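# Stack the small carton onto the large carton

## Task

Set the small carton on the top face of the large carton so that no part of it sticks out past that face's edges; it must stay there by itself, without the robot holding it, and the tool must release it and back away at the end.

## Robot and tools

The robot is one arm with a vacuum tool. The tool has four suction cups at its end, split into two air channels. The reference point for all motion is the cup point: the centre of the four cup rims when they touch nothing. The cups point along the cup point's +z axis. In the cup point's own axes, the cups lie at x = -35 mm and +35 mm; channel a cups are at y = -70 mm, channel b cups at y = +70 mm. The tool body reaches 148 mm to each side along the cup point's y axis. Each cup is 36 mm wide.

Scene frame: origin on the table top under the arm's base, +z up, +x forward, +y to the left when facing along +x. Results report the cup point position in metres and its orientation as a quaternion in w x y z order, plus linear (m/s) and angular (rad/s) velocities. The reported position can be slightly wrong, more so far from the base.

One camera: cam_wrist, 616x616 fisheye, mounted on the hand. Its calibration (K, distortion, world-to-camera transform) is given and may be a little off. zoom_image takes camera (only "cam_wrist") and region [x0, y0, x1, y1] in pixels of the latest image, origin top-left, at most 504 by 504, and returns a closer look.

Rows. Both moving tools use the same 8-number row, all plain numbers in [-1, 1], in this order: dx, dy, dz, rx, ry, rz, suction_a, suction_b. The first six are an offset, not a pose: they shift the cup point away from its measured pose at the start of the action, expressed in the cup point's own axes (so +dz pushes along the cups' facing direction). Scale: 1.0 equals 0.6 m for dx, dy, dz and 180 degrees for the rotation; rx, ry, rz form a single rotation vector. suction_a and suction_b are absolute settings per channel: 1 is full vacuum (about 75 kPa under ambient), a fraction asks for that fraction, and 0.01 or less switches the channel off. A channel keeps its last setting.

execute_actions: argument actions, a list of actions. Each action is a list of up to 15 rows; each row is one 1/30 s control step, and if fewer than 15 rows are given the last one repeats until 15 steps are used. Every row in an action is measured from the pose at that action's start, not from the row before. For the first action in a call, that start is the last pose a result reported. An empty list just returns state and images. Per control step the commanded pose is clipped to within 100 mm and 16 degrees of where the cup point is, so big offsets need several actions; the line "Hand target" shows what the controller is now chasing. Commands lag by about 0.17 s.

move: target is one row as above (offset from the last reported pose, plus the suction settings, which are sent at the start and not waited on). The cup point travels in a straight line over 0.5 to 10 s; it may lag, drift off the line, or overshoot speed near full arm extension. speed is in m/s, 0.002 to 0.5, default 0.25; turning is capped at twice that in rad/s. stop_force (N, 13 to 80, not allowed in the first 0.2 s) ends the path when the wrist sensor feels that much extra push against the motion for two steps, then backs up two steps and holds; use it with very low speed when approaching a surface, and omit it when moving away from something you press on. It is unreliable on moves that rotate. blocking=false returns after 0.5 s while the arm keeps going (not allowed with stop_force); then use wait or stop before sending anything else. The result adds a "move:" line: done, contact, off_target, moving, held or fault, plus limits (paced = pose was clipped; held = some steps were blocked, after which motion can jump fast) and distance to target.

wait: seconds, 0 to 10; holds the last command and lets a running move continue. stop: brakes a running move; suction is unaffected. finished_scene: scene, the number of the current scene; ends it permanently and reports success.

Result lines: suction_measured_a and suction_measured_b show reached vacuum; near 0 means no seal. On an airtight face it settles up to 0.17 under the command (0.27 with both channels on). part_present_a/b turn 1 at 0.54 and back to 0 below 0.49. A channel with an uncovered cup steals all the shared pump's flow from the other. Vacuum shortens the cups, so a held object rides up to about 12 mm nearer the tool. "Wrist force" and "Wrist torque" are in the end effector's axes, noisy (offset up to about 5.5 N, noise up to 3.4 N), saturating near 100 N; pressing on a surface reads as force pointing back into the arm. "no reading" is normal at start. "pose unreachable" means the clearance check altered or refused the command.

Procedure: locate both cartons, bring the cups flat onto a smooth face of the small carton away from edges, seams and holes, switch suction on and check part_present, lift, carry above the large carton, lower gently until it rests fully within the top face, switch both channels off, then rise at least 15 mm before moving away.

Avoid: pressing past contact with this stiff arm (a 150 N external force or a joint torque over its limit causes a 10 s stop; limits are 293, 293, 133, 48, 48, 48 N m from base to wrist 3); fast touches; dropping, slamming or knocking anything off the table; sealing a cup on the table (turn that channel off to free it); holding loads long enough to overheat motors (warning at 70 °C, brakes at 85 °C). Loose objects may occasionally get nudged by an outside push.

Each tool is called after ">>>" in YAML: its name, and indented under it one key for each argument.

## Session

>>> execute_actions:
  actions: []

Scene clock: 0.00 s.
end_effector_position=(+0.6305, -0.0236, +0.5108) suction_measured_a=0.01 part_present_a=0 suction_measured_b=0.01 part_present_b=0 end_effector_quat_wxyz=(-0.002, +0.719, +0.695, +0.000) end_effector_velocity=(-0.000, -0.000, -0.001) end_effector_angular_velocity=(+0.000, +0.001, -0.000)
Joint positions: [-0.282 -1.703  1.857 -1.726 -1.57  -1.853]
Joint velocities: [-0.     0.     0.001 -0.001 -0.    -0.   ]
Wrist force (N, on the end effector, along its own x y z axes, offset not removed): no reading
Wrist torque (N m, same axes, about the end effector's origin, offset not removed): no reading
Hand target: +0.631, -0.024, +0.511; -0.002, +0.719, +0.695, +0.000
camera_calibration (this result's frames):
cam_wrist: T_world_to_cam=[[-0.996986, 0.0578486, 0.0517018, 0.615809], [0.0772323, 0.803501, 0.590273, -0.292052], [-0.00739595, 0.592487, -0.805546, 0.564793], [0, 0, 0, 1]] pos_world=[0.640686, -0.135592, 0.595519]

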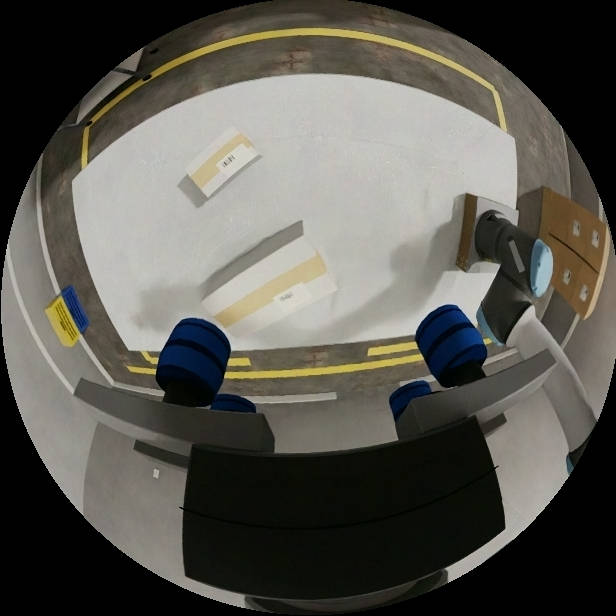

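>>> zoom_image:
  camera: "cam_wrist"
  region: [170, 115, 270, 210]

>>> zoom_image:
  camera: "cam_wrist"
  region: [190, 210, 350, 350]

>>> zoom_image:
  camera: "cam_wrist"
  region: [380, 295, 500, 425]

>>> zoom_image:
  camera: "cam_wrist"
  region: [140, 305, 270, 425]

Region (170, 115, 270, 210) of cam_wrist's 616x616 image, scaled by 5.040, with more detail than that image has; it fills the top 479 rows of this view, and the rest is white.

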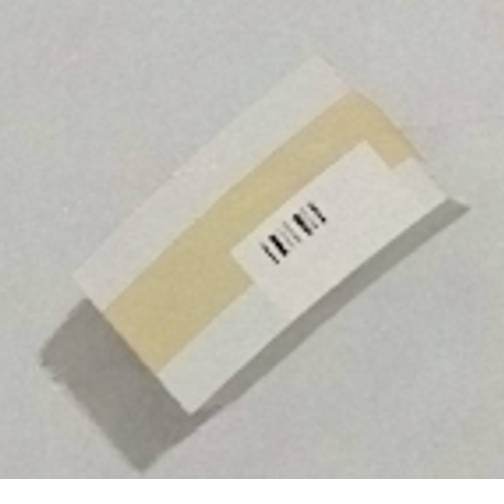

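Region (190, 210, 350, 350) of cam_wrist's 616x616 image, scaled by 3.150, with more detail than that image has; it fills the top 441 rows of this view, and the rest is white.

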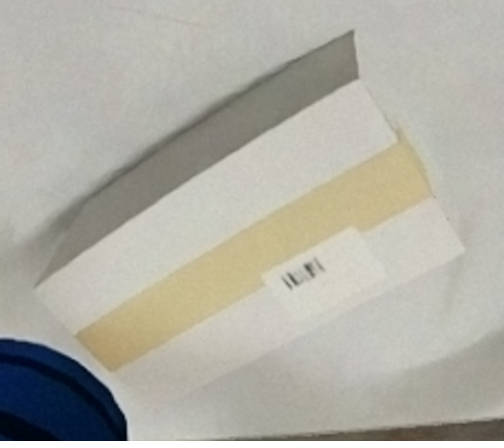

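Region (380, 295, 500, 425) of cam_wrist's 616x616 image, scaled by 3.877, with more detail than that image has; it fills the left 465 columns of this view, and the rest is white.

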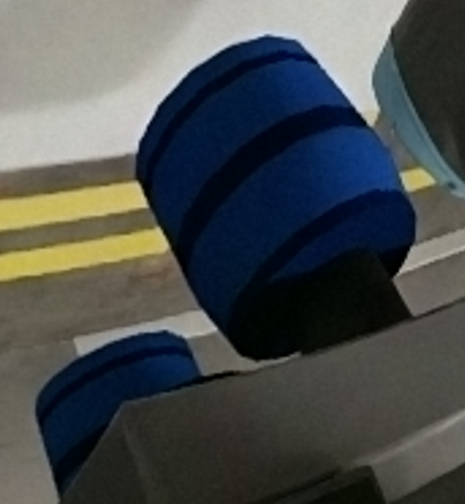

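Region (140, 305, 270, 425) of cam_wrist's 616x616 image, scaled by 3.877, with more detail than that image has; it fills the top 465 rows of this view, and the rest is white.

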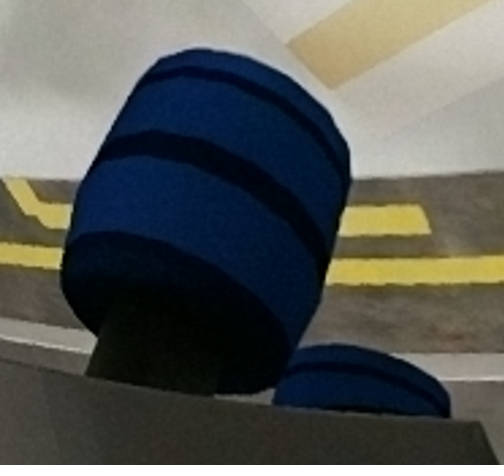

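>>> move:
  target: [-0.37412, 0.38383, 0.67418, 0, 0, 0.31917, 0, 0]
  speed: 0.45

>>> zoom_image:
  camera: "cam_wrist"
  region: [300, 170, 560, 430]

Scene clock: 121.90 s.
end_effector_position=(+0.8509, -0.2551, +0.1052) suction_measured_a=0.01 part_present_a=0 suction_measured_b=0.01 part_present_b=0 end_effector_quat_wxyz=(-0.002, +0.965, +0.264, -0.001) end_effector_velocity=(+0.001, -0.000, -0.002) end_effector_angular_velocity=(+0.000, +0.001, -0.001)
Joint positions: [-0.454 -0.987  1.751 -2.337 -1.57  -1.023]
Joint velocities: [ 0.     0.004 -0.003  0.    -0.     0.001]
Wrist force (N, on the end effector, along its own x y z axes, offset not removed): [2.7 0.8 -0.2]
Wrist torque (N m, same axes, about the end effector's origin, offset not removed): [0.25 -0.71 -0.03]
Hand target: +0.851, -0.255, +0.105; -0.002, +0.965, +0.264, -0.001
Off the commanded pose: 0.001 m, 0 deg.
move: done
camera_calibration (this result's frames):
cam_wrist: T_world_to_cam=[[-0.48769, 0.87142, 0.052786, 0.643959], [0.720916, 0.367884, 0.587317, -0.542168], [0.49238, 0.324483, -0.807634, -0.116525], [0, 0, 0, 1]] pos_world=[0.762284, -0.323893, 0.190323]

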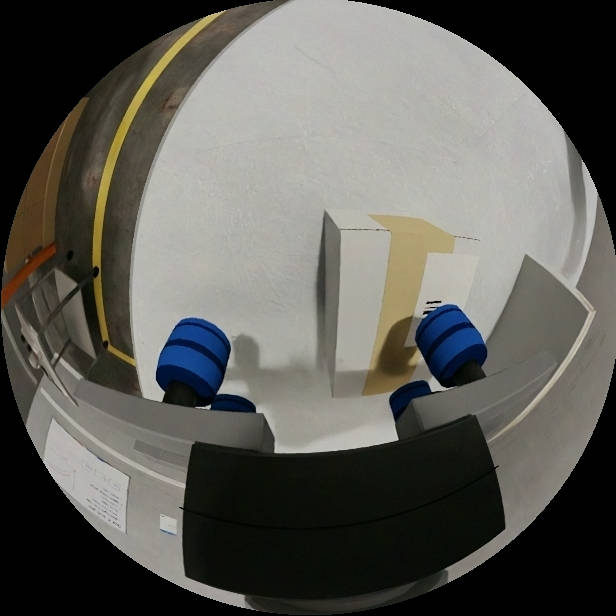

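Region (300, 170, 560, 430) of cam_wrist's 616x616 image, scaled by 1.938, with more detail than that image has.

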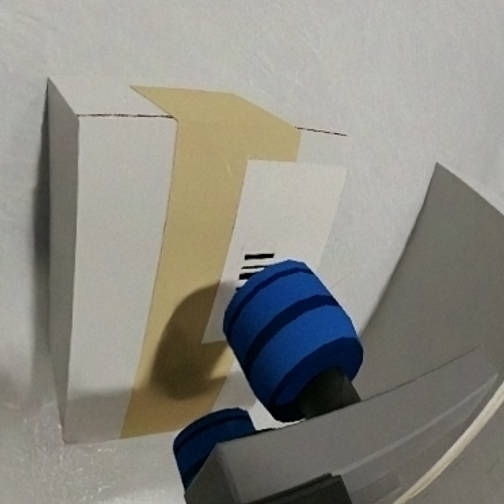

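>>> execute_actions:
  actions: []

>>> zoom_image:
  camera: "cam_wrist"
  region: [315, 200, 495, 270]

>>> zoom_image:
  camera: "cam_wrist"
  region: [320, 320, 440, 420]

>>> zoom_image:
  camera: "cam_wrist"
  region: [470, 235, 616, 445]

Scene clock: 126.43 s.
end_effector_position=(+0.8510, -0.2552, +0.1050) suction_measured_a=0.01 part_present_a=0 suction_measured_b=0.01 part_present_b=0 end_effector_quat_wxyz=(-0.002, +0.965, +0.264, -0.001) end_effector_velocity=(-0.000, +0.001, -0.000) end_effector_angular_velocity=(+0.001, +0.002, +0.000)
Joint positions: [-0.454 -0.986  1.75  -2.337 -1.57  -1.023]
Joint velocities: [ 0.     0.    -0.     0.002 -0.     0.   ]
Wrist force (N, on the end effector, along its own x y z axes, offset not removed): [0.3 1.7 0.6]
Wrist torque (N m, same axes, about the end effector's origin, offset not removed): [0.34 -0.54 0.05]
Hand target: +0.851, -0.255, +0.105; -0.002, +0.965, +0.264, -0.001
Off the commanded pose: 0.001 m, 0 deg.
camera_calibration (this result's frames):
cam_wrist: T_world_to_cam=[[-0.487454, 0.87155, 0.0528053, 0.643914], [0.721039, 0.367692, 0.587287, -0.54229], [0.492434, 0.32435, -0.807654, -0.116743], [0, 0, 0, 1]] pos_world=[0.762379, -0.323942, 0.19019]

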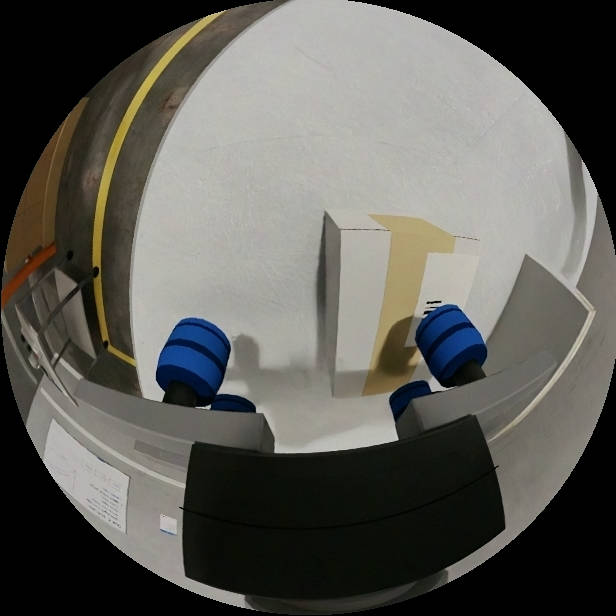

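Region (315, 200, 495, 270) of cam_wrist's 616x616 image, scaled by 2.800, with more detail than that image has.

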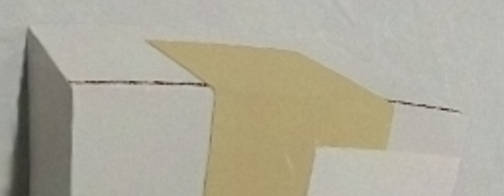

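Region (320, 320, 440, 420) of cam_wrist's 616x616 image, scaled by 4.200, with more detail than that image has.

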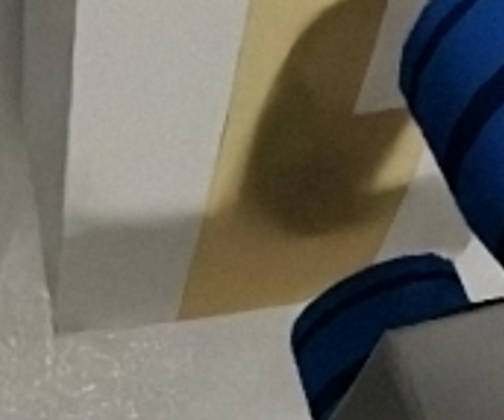

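Region (470, 235, 616, 445) of cam_wrist's 616x616 image, scaled by 2.400, with more detail than that image has; it fills the left 350 columns of this view, and the rest is white.

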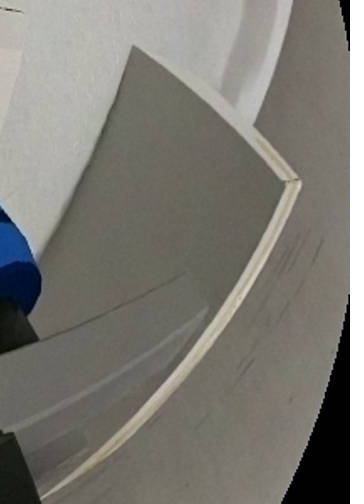

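>>> execute_actions:
  actions:
    - [[-0.00015,0.00023,0.00027,0,0,-0.00006,1,0],[-0.00098,0.00147,0.00189,0,0,-0.0004,1,0],[-0.00261,0.0039,0.00552,0,0,-0.00107,1,0],[-0.00475,0.00708,0.01119,0,0,-0.00194,1,0],[-0.00689,0.01027,0.01849,0,0,-0.00282,1,0],[-0.00852,0.0127,0.02667,0,0,-0.00349,1,0],[-0.00935,0.01394,0.03485,0,0,-0.00383,1,0],[-0.0095,0.01417,0.04214,0,0,-0.00389,1,0],[-0.0095,0.01417,0.04781,0,0,-0.00389,1,0],[-0.0095,0.01417,0.05144,0,0,-0.00389,1,0],[-0.0095,0.01417,0.05306,0,0,-0.00389,1,0],[-0.0095,0.01417,0.05333,0,0,-0.00389,1,0]]

Scene clock: 196.20 s.
end_effector_position=(+0.8502, -0.2649, +0.0762) suction_measured_a=0.09 part_present_a=0 suction_measured_b=0.01 part_present_b=0 end_effector_quat_wxyz=(-0.002, +0.963, +0.269, -0.001) end_effector_velocity=(+0.001, -0.005, -0.032) end_effector_angular_velocity=(-0.001, -0.002, +0.006)
Joint positions: [-0.464 -0.95   1.754 -2.376 -1.57  -1.044]
Joint velocities: [-0.004  0.04   0.004 -0.047 -0.    -0.01 ]
Wrist force (N, on the end effector, along its own x y z axes, offset not removed): [2.9 -0.2 4.3]
Wrist torque (N m, same axes, about the end effector's origin, offset not removed): [-0.05 -0.89 -0.19]
Hand target: +0.850, -0.265, +0.073; -0.002, +0.963, +0.270, -0.001
Off the commanded pose: 0.003 m, 0 deg.
camera_calibration (this result's frames):
cam_wrist: T_world_to_cam=[[-0.497555, 0.865816, 0.0529301, 0.660488], [0.716802, 0.376025, 0.587197, -0.5154], [0.488501, 0.330103, -0.807712, -0.131594], [0, 0, 0, 1]] pos_world=[0.762353, -0.334618, 0.161391]

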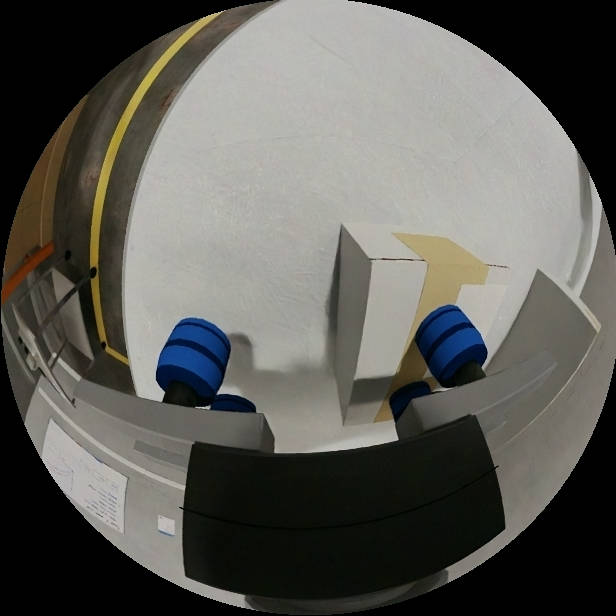

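>>> execute_actions:
  actions: []

Scene clock: 211.90 s.
end_effector_position=(+0.8503, -0.2653, +0.0731) suction_measured_a=0.83 part_present_a=1 suction_measured_b=0.01 part_present_b=0 end_effector_quat_wxyz=(-0.002, +0.963, +0.270, -0.001) end_effector_velocity=(+0.000, +0.000, +0.000) end_effector_angular_velocity=(-0.000, -0.000, +0.000)
Joint positions: [-0.465 -0.946  1.754 -2.381 -1.57  -1.045]
Joint velocities: [ 0.001 -0.001  0.    -0.    -0.     0.   ]
Wrist force (N, on the end effector, along its own x y z axes, offset not removed): [0.4 -1.0 3.6]
Wrist torque (N m, same axes, about the end effector's origin, offset not removed): [-0.24 -0.47 0.07]
Hand target: +0.850, -0.265, +0.073; -0.002, +0.963, +0.270, -0.001
Off the commanded pose: 0.000 m, 0 deg.
camera_calibration (this result's frames):
cam_wrist: T_world_to_cam=[[-0.498065, 0.86553, 0.0528207, 0.661487], [0.716489, 0.376459, 0.587301, -0.513049], [0.488442, 0.330359, -0.807643, -0.133936], [0, 0, 0, 1]] pos_world=[0.762477, -0.335148, 0.158202]

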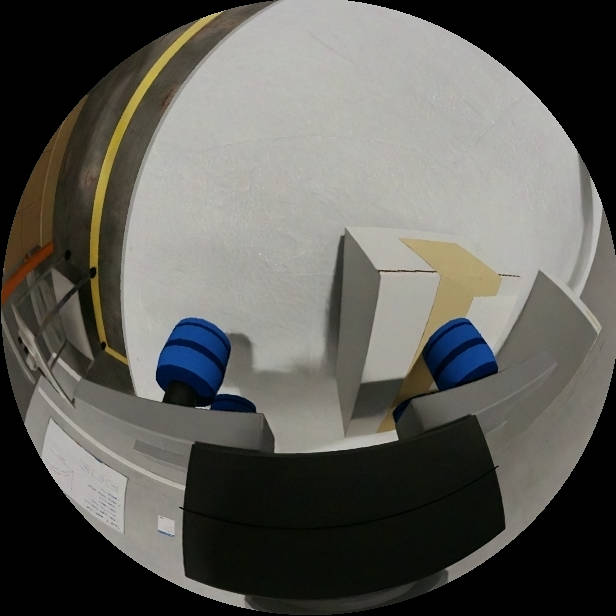

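>>> execute_actions:
  actions:
    - [[0,-0.0001,-0.0001,0,0,0,1,0],[0.0001,-0.0004,-0.001,0,0,0,1,0],[0.0005,-0.0014,-0.0032,0,0,0.0001,1,0],[0.0011,-0.0032,-0.0071,0,0,0.0001,1,0],[0.002,-0.0061,-0.013,0,0,0.0002,1,0],[0.0034,-0.0102,-0.0211,0,0,0.0004,1,0],[0.0052,-0.0156,-0.0314,0,0,0.0006,1,0],[0.0074,-0.0224,-0.0439,0,0,0.0008,1,0],[0.0102,-0.0307,-0.0584,0,0,0.0011,1,0],[0.0134,-0.0405,-0.0747,0,0,0.0014,1,0],[0.0171,-0.0518,-0.0926,0,0,0.0018,1,0],[0.0214,-0.0646,-0.1116,0,0,0.0023,1,0],[0.0261,-0.0788,-0.1314,0,0,0.0028,1,0],[0.0312,-0.0944,-0.1517,0,0,0.0034,1,0],[0.0368,-0.1113,-0.1719,0,0,0.004,1,0]]
    - [[0.0235,-0.0727,-0.0961,0,0,0.0026,1,0],[0.0297,-0.0918,-0.1151,0,0,0.0033,1,0],[0.0362,-0.1118,-0.133,0,0,0.004,1,0],[0.0429,-0.1325,-0.1493,0,0,0.0047,1,0],[0.0498,-0.1539,-0.1638,0,0,0.0055,1,0],[0.0569,-0.1757,-0.1763,0,0,0.0062,1,0],[0.064,-0.1977,-0.1866,0,0,0.007,1,0],[0.0712,-0.2198,-0.1947,0,0,0.0078,1,0],[0.0783,-0.2419,-0.2006,0,0,0.0086,1,0],[0.0854,-0.2637,-0.2045,0,0,0.0094,1,0],[0.0923,-0.285,-0.2067,0,0,0.0101,1,0],[0.099,-0.3058,-0.2076,0,0,0.0109,1,0],[0.1055,-0.3258,-0.2077,0,0,0.0116,1,0],[0.1117,-0.3448,-0.2077,0,0,0.0123,1,0],[0.1175,-0.3629,-0.2077,0,0,0.0129,1,0]]
    - [[0.0307,-0.1059,-0.0124,0,0,0.0037,1,0],[0.0353,-0.1216,-0.0124,0,0,0.0043,1,0],[0.0395,-0.136,-0.0118,0,0,0.0048,1,0],[0.0432,-0.149,-0.0105,0,0,0.0052,1,0],[0.0465,-0.1604,-0.0083,0,0,0.0057,1,0],[0.0494,-0.1703,-0.0055,0,0,0.006,1,0],[0.0519,-0.1787,-0.002,0,0,0.0063,1,0],[0.0539,-0.1856,0.0017,0,0,0.0065,1,0],[0.0554,-0.1911,0.0055,0,0,0.0067,1,0],[0.0566,-0.1952,0.0089,0,0,0.0069,1,0],[0.0575,-0.1981,0.0118,0,0,0.007,1,0],[0.058,-0.1999,0.0139,0,0,0.007,1,0],[0.0583,-0.2009,0.0152,0,0,0.0071,1,0],[0.0584,-0.2013,0.0158,0,0,0.0071,1,0],[0.0584,-0.2014,0.0159,0,0,0.0071,1,0]]

Scene clock: 333.40 s.
end_effector_position=(+0.7778, +0.0542, +0.2405) suction_measured_a=0.83 part_present_a=1 suction_measured_b=0.01 part_present_b=0 end_effector_quat_wxyz=(-0.003, +0.970, +0.243, -0.000) end_effector_velocity=(-0.012, +0.059, -0.033) end_effector_angular_velocity=(-0.003, +0.001, -0.014)
Joint positions: [-0.122 -1.278  1.908 -2.202 -1.568 -0.647]
Joint velocities: [ 0.075  0.023  0.04  -0.063 -0.004  0.089]
Wrist force (N, on the end effector, along its own x y z axes, offset not removed): [2.3 1.3 3.1]
Wrist torque (N m, same axes, about the end effector's origin, offset not removed): [0.13 -0.75 0.12]
Hand target: +0.777, +0.060, +0.237; -0.003, +0.970, +0.242, -0.000
Off the commanded pose: 0.007 m, 0 deg.
camera_calibration (this result's frames):
cam_wrist: T_world_to_cam=[[-0.44961, 0.891538, 0.0548739, 0.300404], [0.736139, 0.335045, 0.588086, -0.69302], [0.505915, 0.304804, -0.806935, -0.0812438], [0, 0, 0, 1]] pos_world=[0.686326, -0.0108651, 0.325512]

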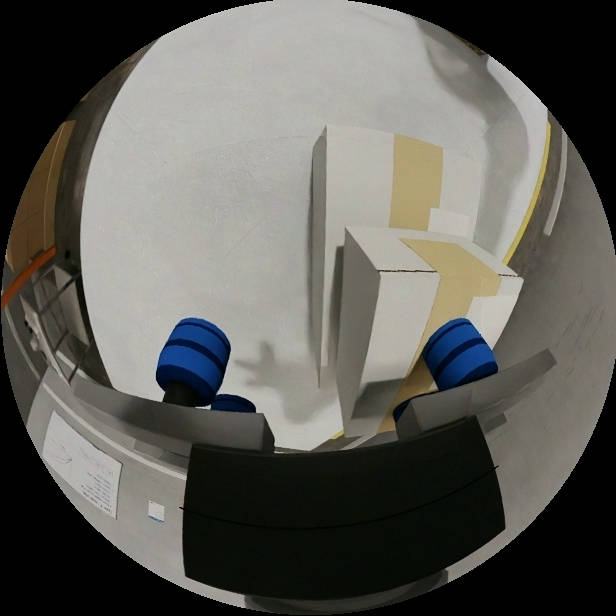

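>>> execute_actions:
  actions: []

>>> zoom_image:
  camera: "cam_wrist"
  region: [290, 100, 540, 300]

Scene clock: 337.00 s.
end_effector_position=(+0.7767, +0.0603, +0.2370) suction_measured_a=0.83 part_present_a=1 suction_measured_b=0.01 part_present_b=0 end_effector_quat_wxyz=(-0.003, +0.970, +0.242, -0.000) end_effector_velocity=(+0.000, +0.001, -0.000) end_effector_angular_velocity=(+0.000, -0.000, +0.001)
Joint positions: [-0.114 -1.275  1.912 -2.209 -1.568 -0.638]
Joint velocities: [ 0.001  0.001 -0.    -0.001  0.    -0.   ]
Wrist force (N, on the end effector, along its own x y z axes, offset not removed): [3.0 3.5 4.1]
Wrist torque (N m, same axes, about the end effector's origin, offset not removed): [0.37 -0.70 -0.10]
Hand target: +0.777, +0.060, +0.237; -0.003, +0.970, +0.242, -0.000
Off the commanded pose: 0.000 m, 0 deg.
camera_calibration (this result's frames):
cam_wrist: T_world_to_cam=[[-0.448246, 0.892246, 0.0545249, 0.29364], [0.736628, 0.334135, 0.587991, -0.69242], [0.506414, 0.303729, -0.807028, -0.0856647], [0, 0, 0, 1]] pos_world=[0.68506, -0.00461845, 0.321992]

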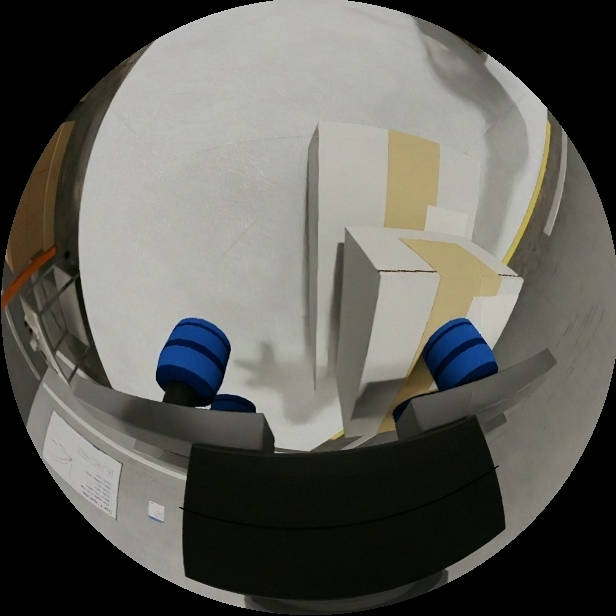

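Region (290, 100, 540, 300) of cam_wrist's 616x616 image, scaled by 2.016, with more detail than that image has; it fills the top 403 rows of this view, and the rest is white.

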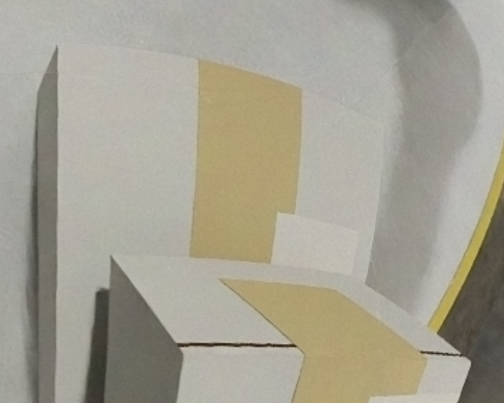

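>>> zoom_image:
  camera: "cam_wrist"
  region: [300, 110, 400, 250]

>>> zoom_image:
  camera: "cam_wrist"
  region: [400, 120, 530, 290]

>>> zoom_image:
  camera: "cam_wrist"
  region: [290, 250, 400, 450]

Region (300, 110, 400, 250) of cam_wrist's 616x616 image, scaled by 3.600, with more detail than that image has; it fills the left 360 columns of this view, and the rest is white.

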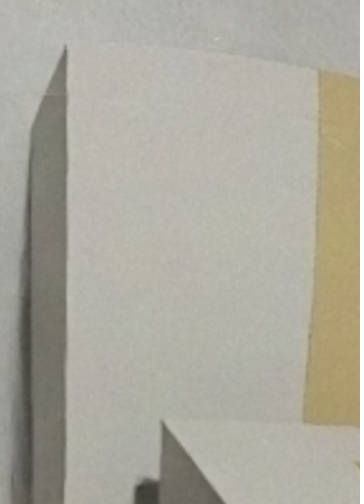

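Region (400, 120, 530, 290) of cam_wrist's 616x616 image, scaled by 2.965, with more detail than that image has; it fills the left 385 columns of this view, and the rest is white.

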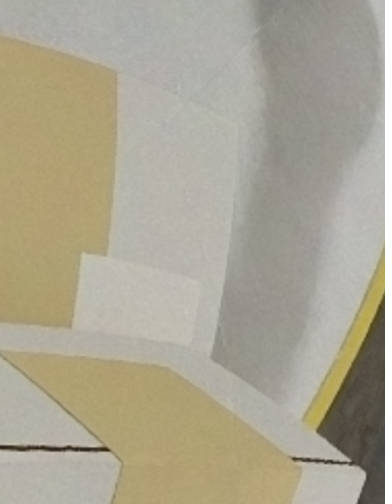

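Region (290, 250, 400, 450) of cam_wrist's 616x616 image, scaled by 2.520, with more detail than that image has; it fills the left 277 columns of this view, and the rest is white.

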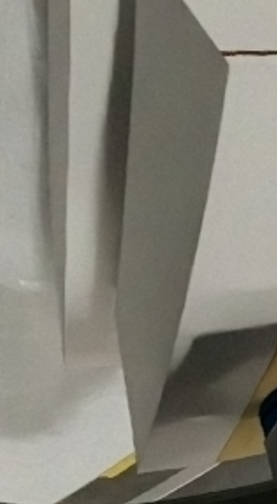

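>>> zoom_image:
  camera: "cam_wrist"
  region: [440, 215, 500, 265]

>>> zoom_image:
  camera: "cam_wrist"
  region: [305, 340, 365, 410]

>>> zoom_image:
  camera: "cam_wrist"
  region: [330, 210, 400, 280]

Region (440, 215, 500, 265) of cam_wrist's 616x616 image, scaled by 8.400, with more detail than that image has.

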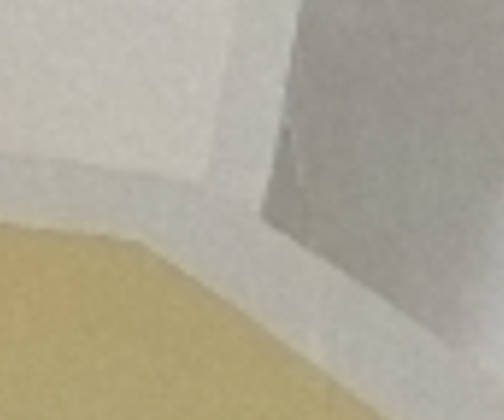

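Region (305, 340, 365, 410) of cam_wrist's 616x616 image, scaled by 7.200, with more detail than that image has; it fills the left 432 columns of this view, and the rest is white.

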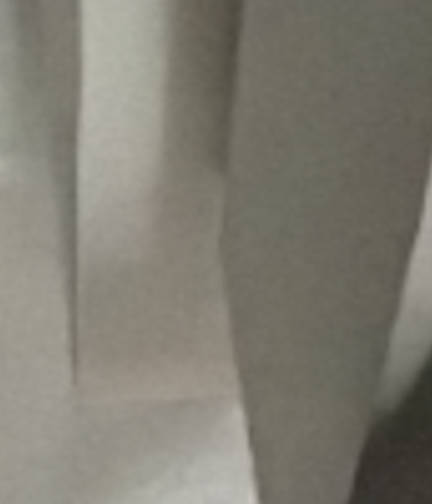

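Region (330, 210, 400, 280) of cam_wrist's 616x616 image, scaled by 7.200, with more detail than that image has.

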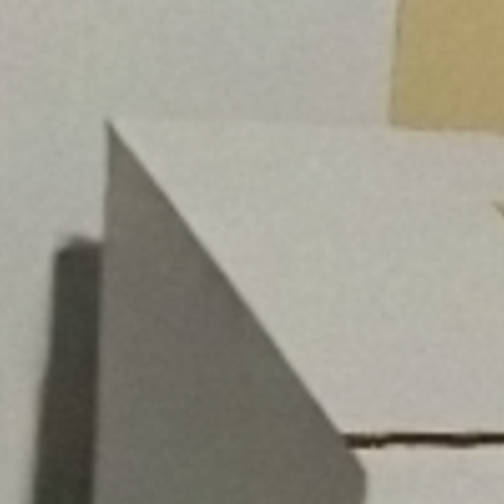

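>>> execute_actions:
  actions:
    - [[0,-0.00005,0.00014,0,0,0.00004,1,0],[0,-0.00034,0.00093,0,0,0.00026,1,0],[0,-0.00097,0.00268,0,0,0.00076,1,0],[0,-0.00193,0.00534,0,0,0.00151,1,0],[0,-0.00311,0.00864,0,0,0.00245,1,0],[0,-0.00439,0.01216,0,0,0.00345,1,0],[0,-0.00557,0.01546,0,0,0.00439,1,0],[0,-0.00653,0.01812,0,0,0.00514,1,0],[0,-0.00716,0.01987,0,0,0.00564,1,0],[0,-0.00745,0.02066,0,0,0.00586,1,0],[0,-0.0075,0.0208,0,0,0.0059,1,0]]

Scene clock: 457.50 s.
end_effector_position=(+0.7746, +0.0640, +0.2255) suction_measured_a=0.83 part_present_a=1 suction_measured_b=0.01 part_present_b=0 end_effector_quat_wxyz=(-0.003, +0.972, +0.234, -0.000) end_effector_velocity=(-0.000, +0.003, -0.009) end_effector_angular_velocity=(-0.001, -0.003, -0.015)
Joint positions: [-0.109 -1.265  1.923 -2.23  -1.568 -0.616]
Joint velocities: [ 0.004  0.008  0.009 -0.02  -0.     0.019]
Wrist force (N, on the end effector, along its own x y z axes, offset not removed): [1.9 -0.8 4.4]
Wrist torque (N m, same axes, about the end effector's origin, offset not removed): [-0.05 -0.68 -0.06]
Hand target: +0.774, +0.064, +0.225; -0.003, +0.972, +0.233, -0.000
Off the commanded pose: 0.001 m, 0 deg.
camera_calibration (this result's frames):
cam_wrist: T_world_to_cam=[[-0.432977, 0.89975, 0.0545945, 0.277737], [0.742321, 0.32155, 0.587848, -0.689007], [0.511361, 0.295051, -0.807127, -0.0982792], [0, 0, 0, 1]] pos_world=[0.681974, 0.000653333, 0.310544]

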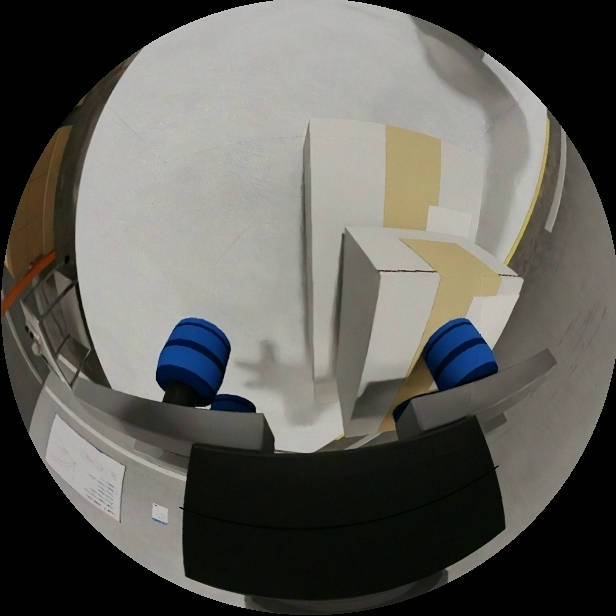

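>>> execute_actions:
  actions: []

>>> zoom_image:
  camera: "cam_wrist"
  region: [290, 100, 540, 300]

Scene clock: 462.33 s.
end_effector_position=(+0.7745, +0.0643, +0.2245) suction_measured_a=0.83 part_present_a=1 suction_measured_b=0.01 part_present_b=0 end_effector_quat_wxyz=(-0.003, +0.972, +0.233, -0.000) end_effector_velocity=(+0.000, +0.001, +0.000) end_effector_angular_velocity=(-0.000, -0.002, +0.001)
Joint positions: [-0.109 -1.265  1.924 -2.232 -1.568 -0.614]
Joint velocities: [ 0.001 -0.    -0.    -0.001  0.    -0.   ]
Wrist force (N, on the end effector, along its own x y z axes, offset not removed): [1.5 4.2 3.0]
Wrist torque (N m, same axes, about the end effector's origin, offset not removed): [0.48 -0.59 -0.03]
Hand target: +0.774, +0.064, +0.225; -0.003, +0.972, +0.233, -0.000
Off the commanded pose: 0.000 m, 0 deg.
camera_calibration (this result's frames):
cam_wrist: T_world_to_cam=[[-0.431634, 0.900398, 0.054549, 0.276365], [0.742757, 0.320447, 0.587899, -0.688703], [0.511863, 0.294274, -0.807093, -0.0994376], [0, 0, 0, 1]] pos_world=[0.681726, 0.00111635, 0.309557]

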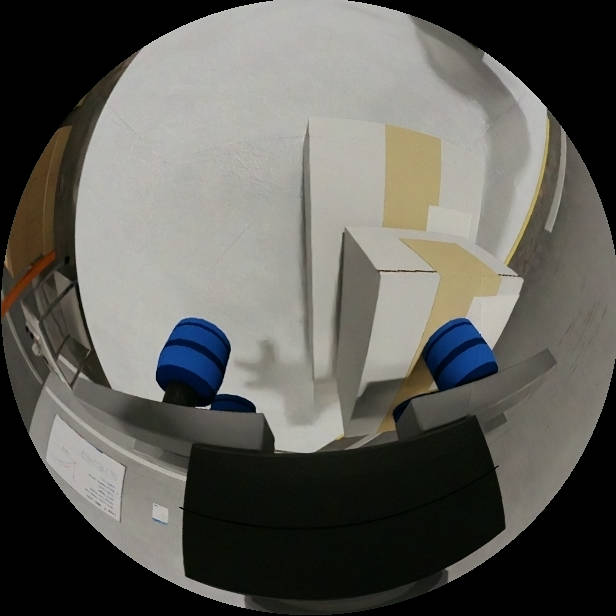

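Region (290, 100, 540, 300) of cam_wrist's 616x616 image, scaled by 2.016, with more detail than that image has; it fills the top 403 rows of this view, and the rest is white.

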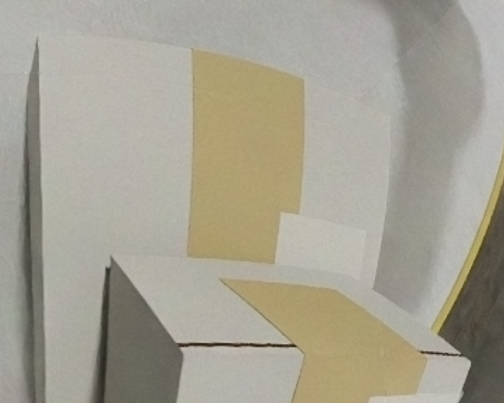

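>>> zoom_image:
  camera: "cam_wrist"
  region: [330, 210, 400, 280]

Region (330, 210, 400, 280) of cam_wrist's 616x616 image, scaled by 7.200, with more detail than that image has.

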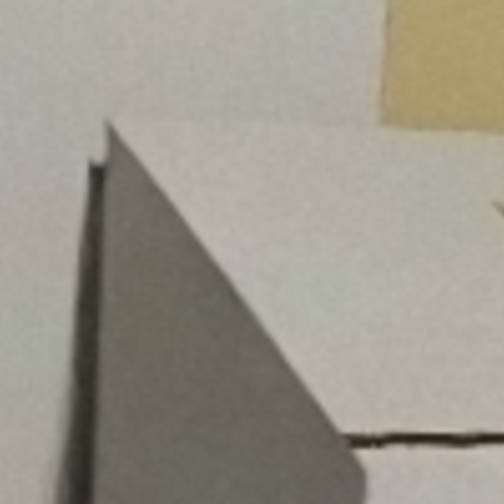

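>>> move:
  target: [0,0,0.02,0,0,0,1,0]
  speed: 0.01
  stop_force: 13

Scene clock: 480.93 s.
end_effector_position=(+0.7744, +0.0643, +0.2180) suction_measured_a=0.83 part_present_a=1 suction_measured_b=0.01 part_present_b=0 end_effector_quat_wxyz=(-0.003, +0.972, +0.233, -0.000) end_effector_velocity=(-0.000, +0.000, +0.001) end_effector_angular_velocity=(+0.000, +0.003, -0.001)
Joint positions: [-0.109 -1.258  1.929 -2.244 -1.568 -0.614]
Joint velocities: [-0.    -0.001 -0.002  0.007  0.     0.001]
Wrist force (N, on the end effector, along its own x y z axes, offset not removed): [5.8 4.3 -21.0]
Wrist torque (N m, same axes, about the end effector's origin, offset not removed): [1.93 0.47 0.34]
Hand target: +0.774, +0.064, +0.218; -0.003, +0.972, +0.233, -0.000
Off the commanded pose: 0.005 m, 0 deg.
move: contact
camera_calibration (this result's frames):
cam_wrist: T_world_to_cam=[[-0.431627, 0.900403, 0.0545188, 0.276669], [0.742729, 0.320444, 0.587937, -0.684806], [0.51191, 0.294262, -0.807068, -0.104758], [0, 0, 0, 1]] pos_world=[0.68167, 0.0011541, 0.302992]

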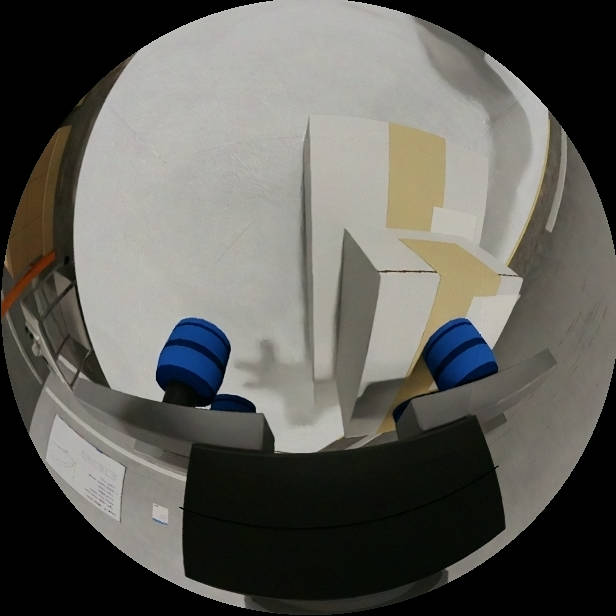

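>>> execute_actions:
  actions:
    - [[0,0,-0.0004,0,0,0,0,0],[0,0,-0.0006,0,0,0,0,0],[0,0,-0.0008,0,0,0,0,0],[0,0,-0.0008,0,0,0,0,0],[0,0,-0.0008,0,0,0,0,0],[0,0,-0.0008,0,0,0,0,0],[0,0,-0.0008,0,0,0,0,0],[0,0,-0.0008,0,0,0,0,0],[0,0,-0.001,0,0,0,0,0],[0,0,-0.0021,0,0,0,0,0],[0,0,-0.0049,0,0,0,0,0],[0,0,-0.0098,0,0,0,0,0],[0,0,-0.017,0,0,0,0,0],[0,0,-0.0266,0,0,0,0,0],[0,0,-0.0384,0,0,0,0,0]]
    - [[0,0,-0.0402,0,0,0,0,0],[0,0,-0.0556,0,0,0,0,0],[0,0,-0.0719,0,0,0,0,0],[0,0,-0.0889,0,0,0,0,0],[0,0,-0.1059,0,0,0,0,0],[0,0,-0.1222,0,0,0,0,0],[0,0,-0.1376,0,0,0,0,0],[0,0,-0.1513,0,0,0,0,0],[0,0,-0.1631,0,0,0,0,0],[0,0,-0.1727,0,0,0,0,0],[0,0,-0.1799,0,0,0,0,0],[0,0,-0.1848,0,0,0,0,0],[0,0,-0.1876,0,0,0,0,0],[0,0,-0.1887,0,0,0,0,0],[0,0,-0.1889,0,0,0,0,0]]

Scene clock: 517.17 s.
end_effector_position=(+0.7748, +0.0641, +0.3264) suction_measured_a=0.01 part_present_a=0 suction_measured_b=0.01 part_present_b=0 end_effector_quat_wxyz=(-0.002, +0.972, +0.233, +0.001) end_effector_velocity=(-0.001, +0.000, +0.107) end_effector_angular_velocity=(+0.002, +0.012, +0.001)
Joint positions: [-0.109 -1.359  1.839 -2.054 -1.568 -0.614]
Joint velocities: [ 0.    -0.083 -0.11   0.206  0.    -0.   ]
Wrist force (N, on the end effector, along its own x y z axes, offset not removed): [1.7 -0.2 -1.9]
Wrist torque (N m, same axes, about the end effector's origin, offset not removed): [0.10 -0.64 -0.03]
Hand target: +0.775, +0.064, +0.338; -0.003, +0.972, +0.233, -0.000
Off the commanded pose: 0.011 m, 0 deg.
camera_calibration (this result's frames):
cam_wrist: T_world_to_cam=[[-0.431834, 0.900376, 0.053317, 0.271686], [0.741415, 0.320688, 0.58946, -0.748276], [0.513638, 0.294079, -0.806036, -0.0190544], [0, 0, 0, 1]] pos_world=[0.681893, 0.000946776, 0.411235]

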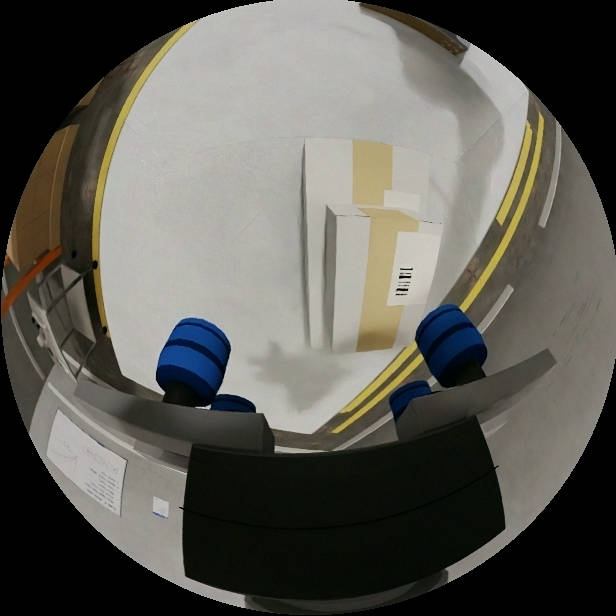

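>>> execute_actions:
  actions: []

>>> zoom_image:
  camera: "cam_wrist"
  region: [280, 120, 480, 370]

Scene clock: 520.90 s.
end_effector_position=(+0.7747, +0.0639, +0.3375) suction_measured_a=0.01 part_present_a=0 suction_measured_b=0.01 part_present_b=0 end_effector_quat_wxyz=(-0.003, +0.972, +0.233, -0.000) end_effector_velocity=(-0.001, +0.001, -0.001) end_effector_angular_velocity=(-0.000, +0.001, +0.001)
Joint positions: [-0.109 -1.368  1.827 -2.032 -1.568 -0.614]
Joint velocities: [ 0.001 -0.     0.001  0.    -0.    -0.   ]
Wrist force (N, on the end effector, along its own x y z axes, offset not removed): [3.9 2.0 0.8]
Wrist torque (N m, same axes, about the end effector's origin, offset not removed): [0.36 -0.87 -0.03]
Hand target: +0.775, +0.064, +0.338; -0.003, +0.972, +0.233, -0.000
Off the commanded pose: 0.000 m, 0 deg.
camera_calibration (this result's frames):
cam_wrist: T_world_to_cam=[[-0.431684, 0.900391, 0.0542599, 0.270801], [0.742424, 0.320496, 0.588294, -0.755066], [0.512305, 0.294241, -0.806825, -0.00868062], [0, 0, 0, 1]] pos_world=[0.681927, 0.000723048, 0.422503]

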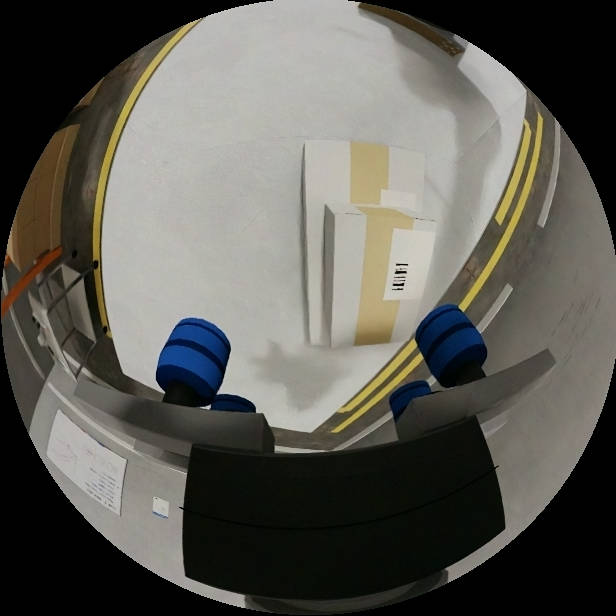

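Region (280, 120, 480, 370) of cam_wrist's 616x616 image, scaled by 2.016, with more detail than that image has; it fills the left 403 columns of this view, and the rest is white.

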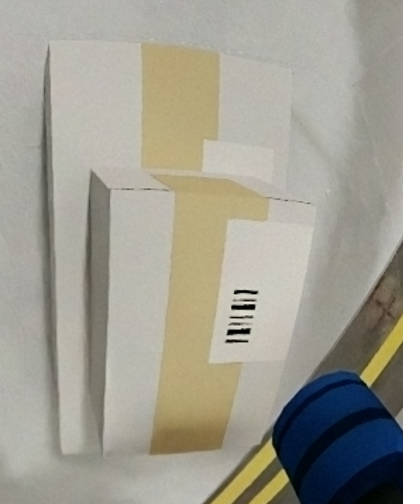

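The small carton sits centred on the large one, the vacuum is off and the tool is clear.

>>> finished_scene:
  scene: 2

The scene is finished: the task was done.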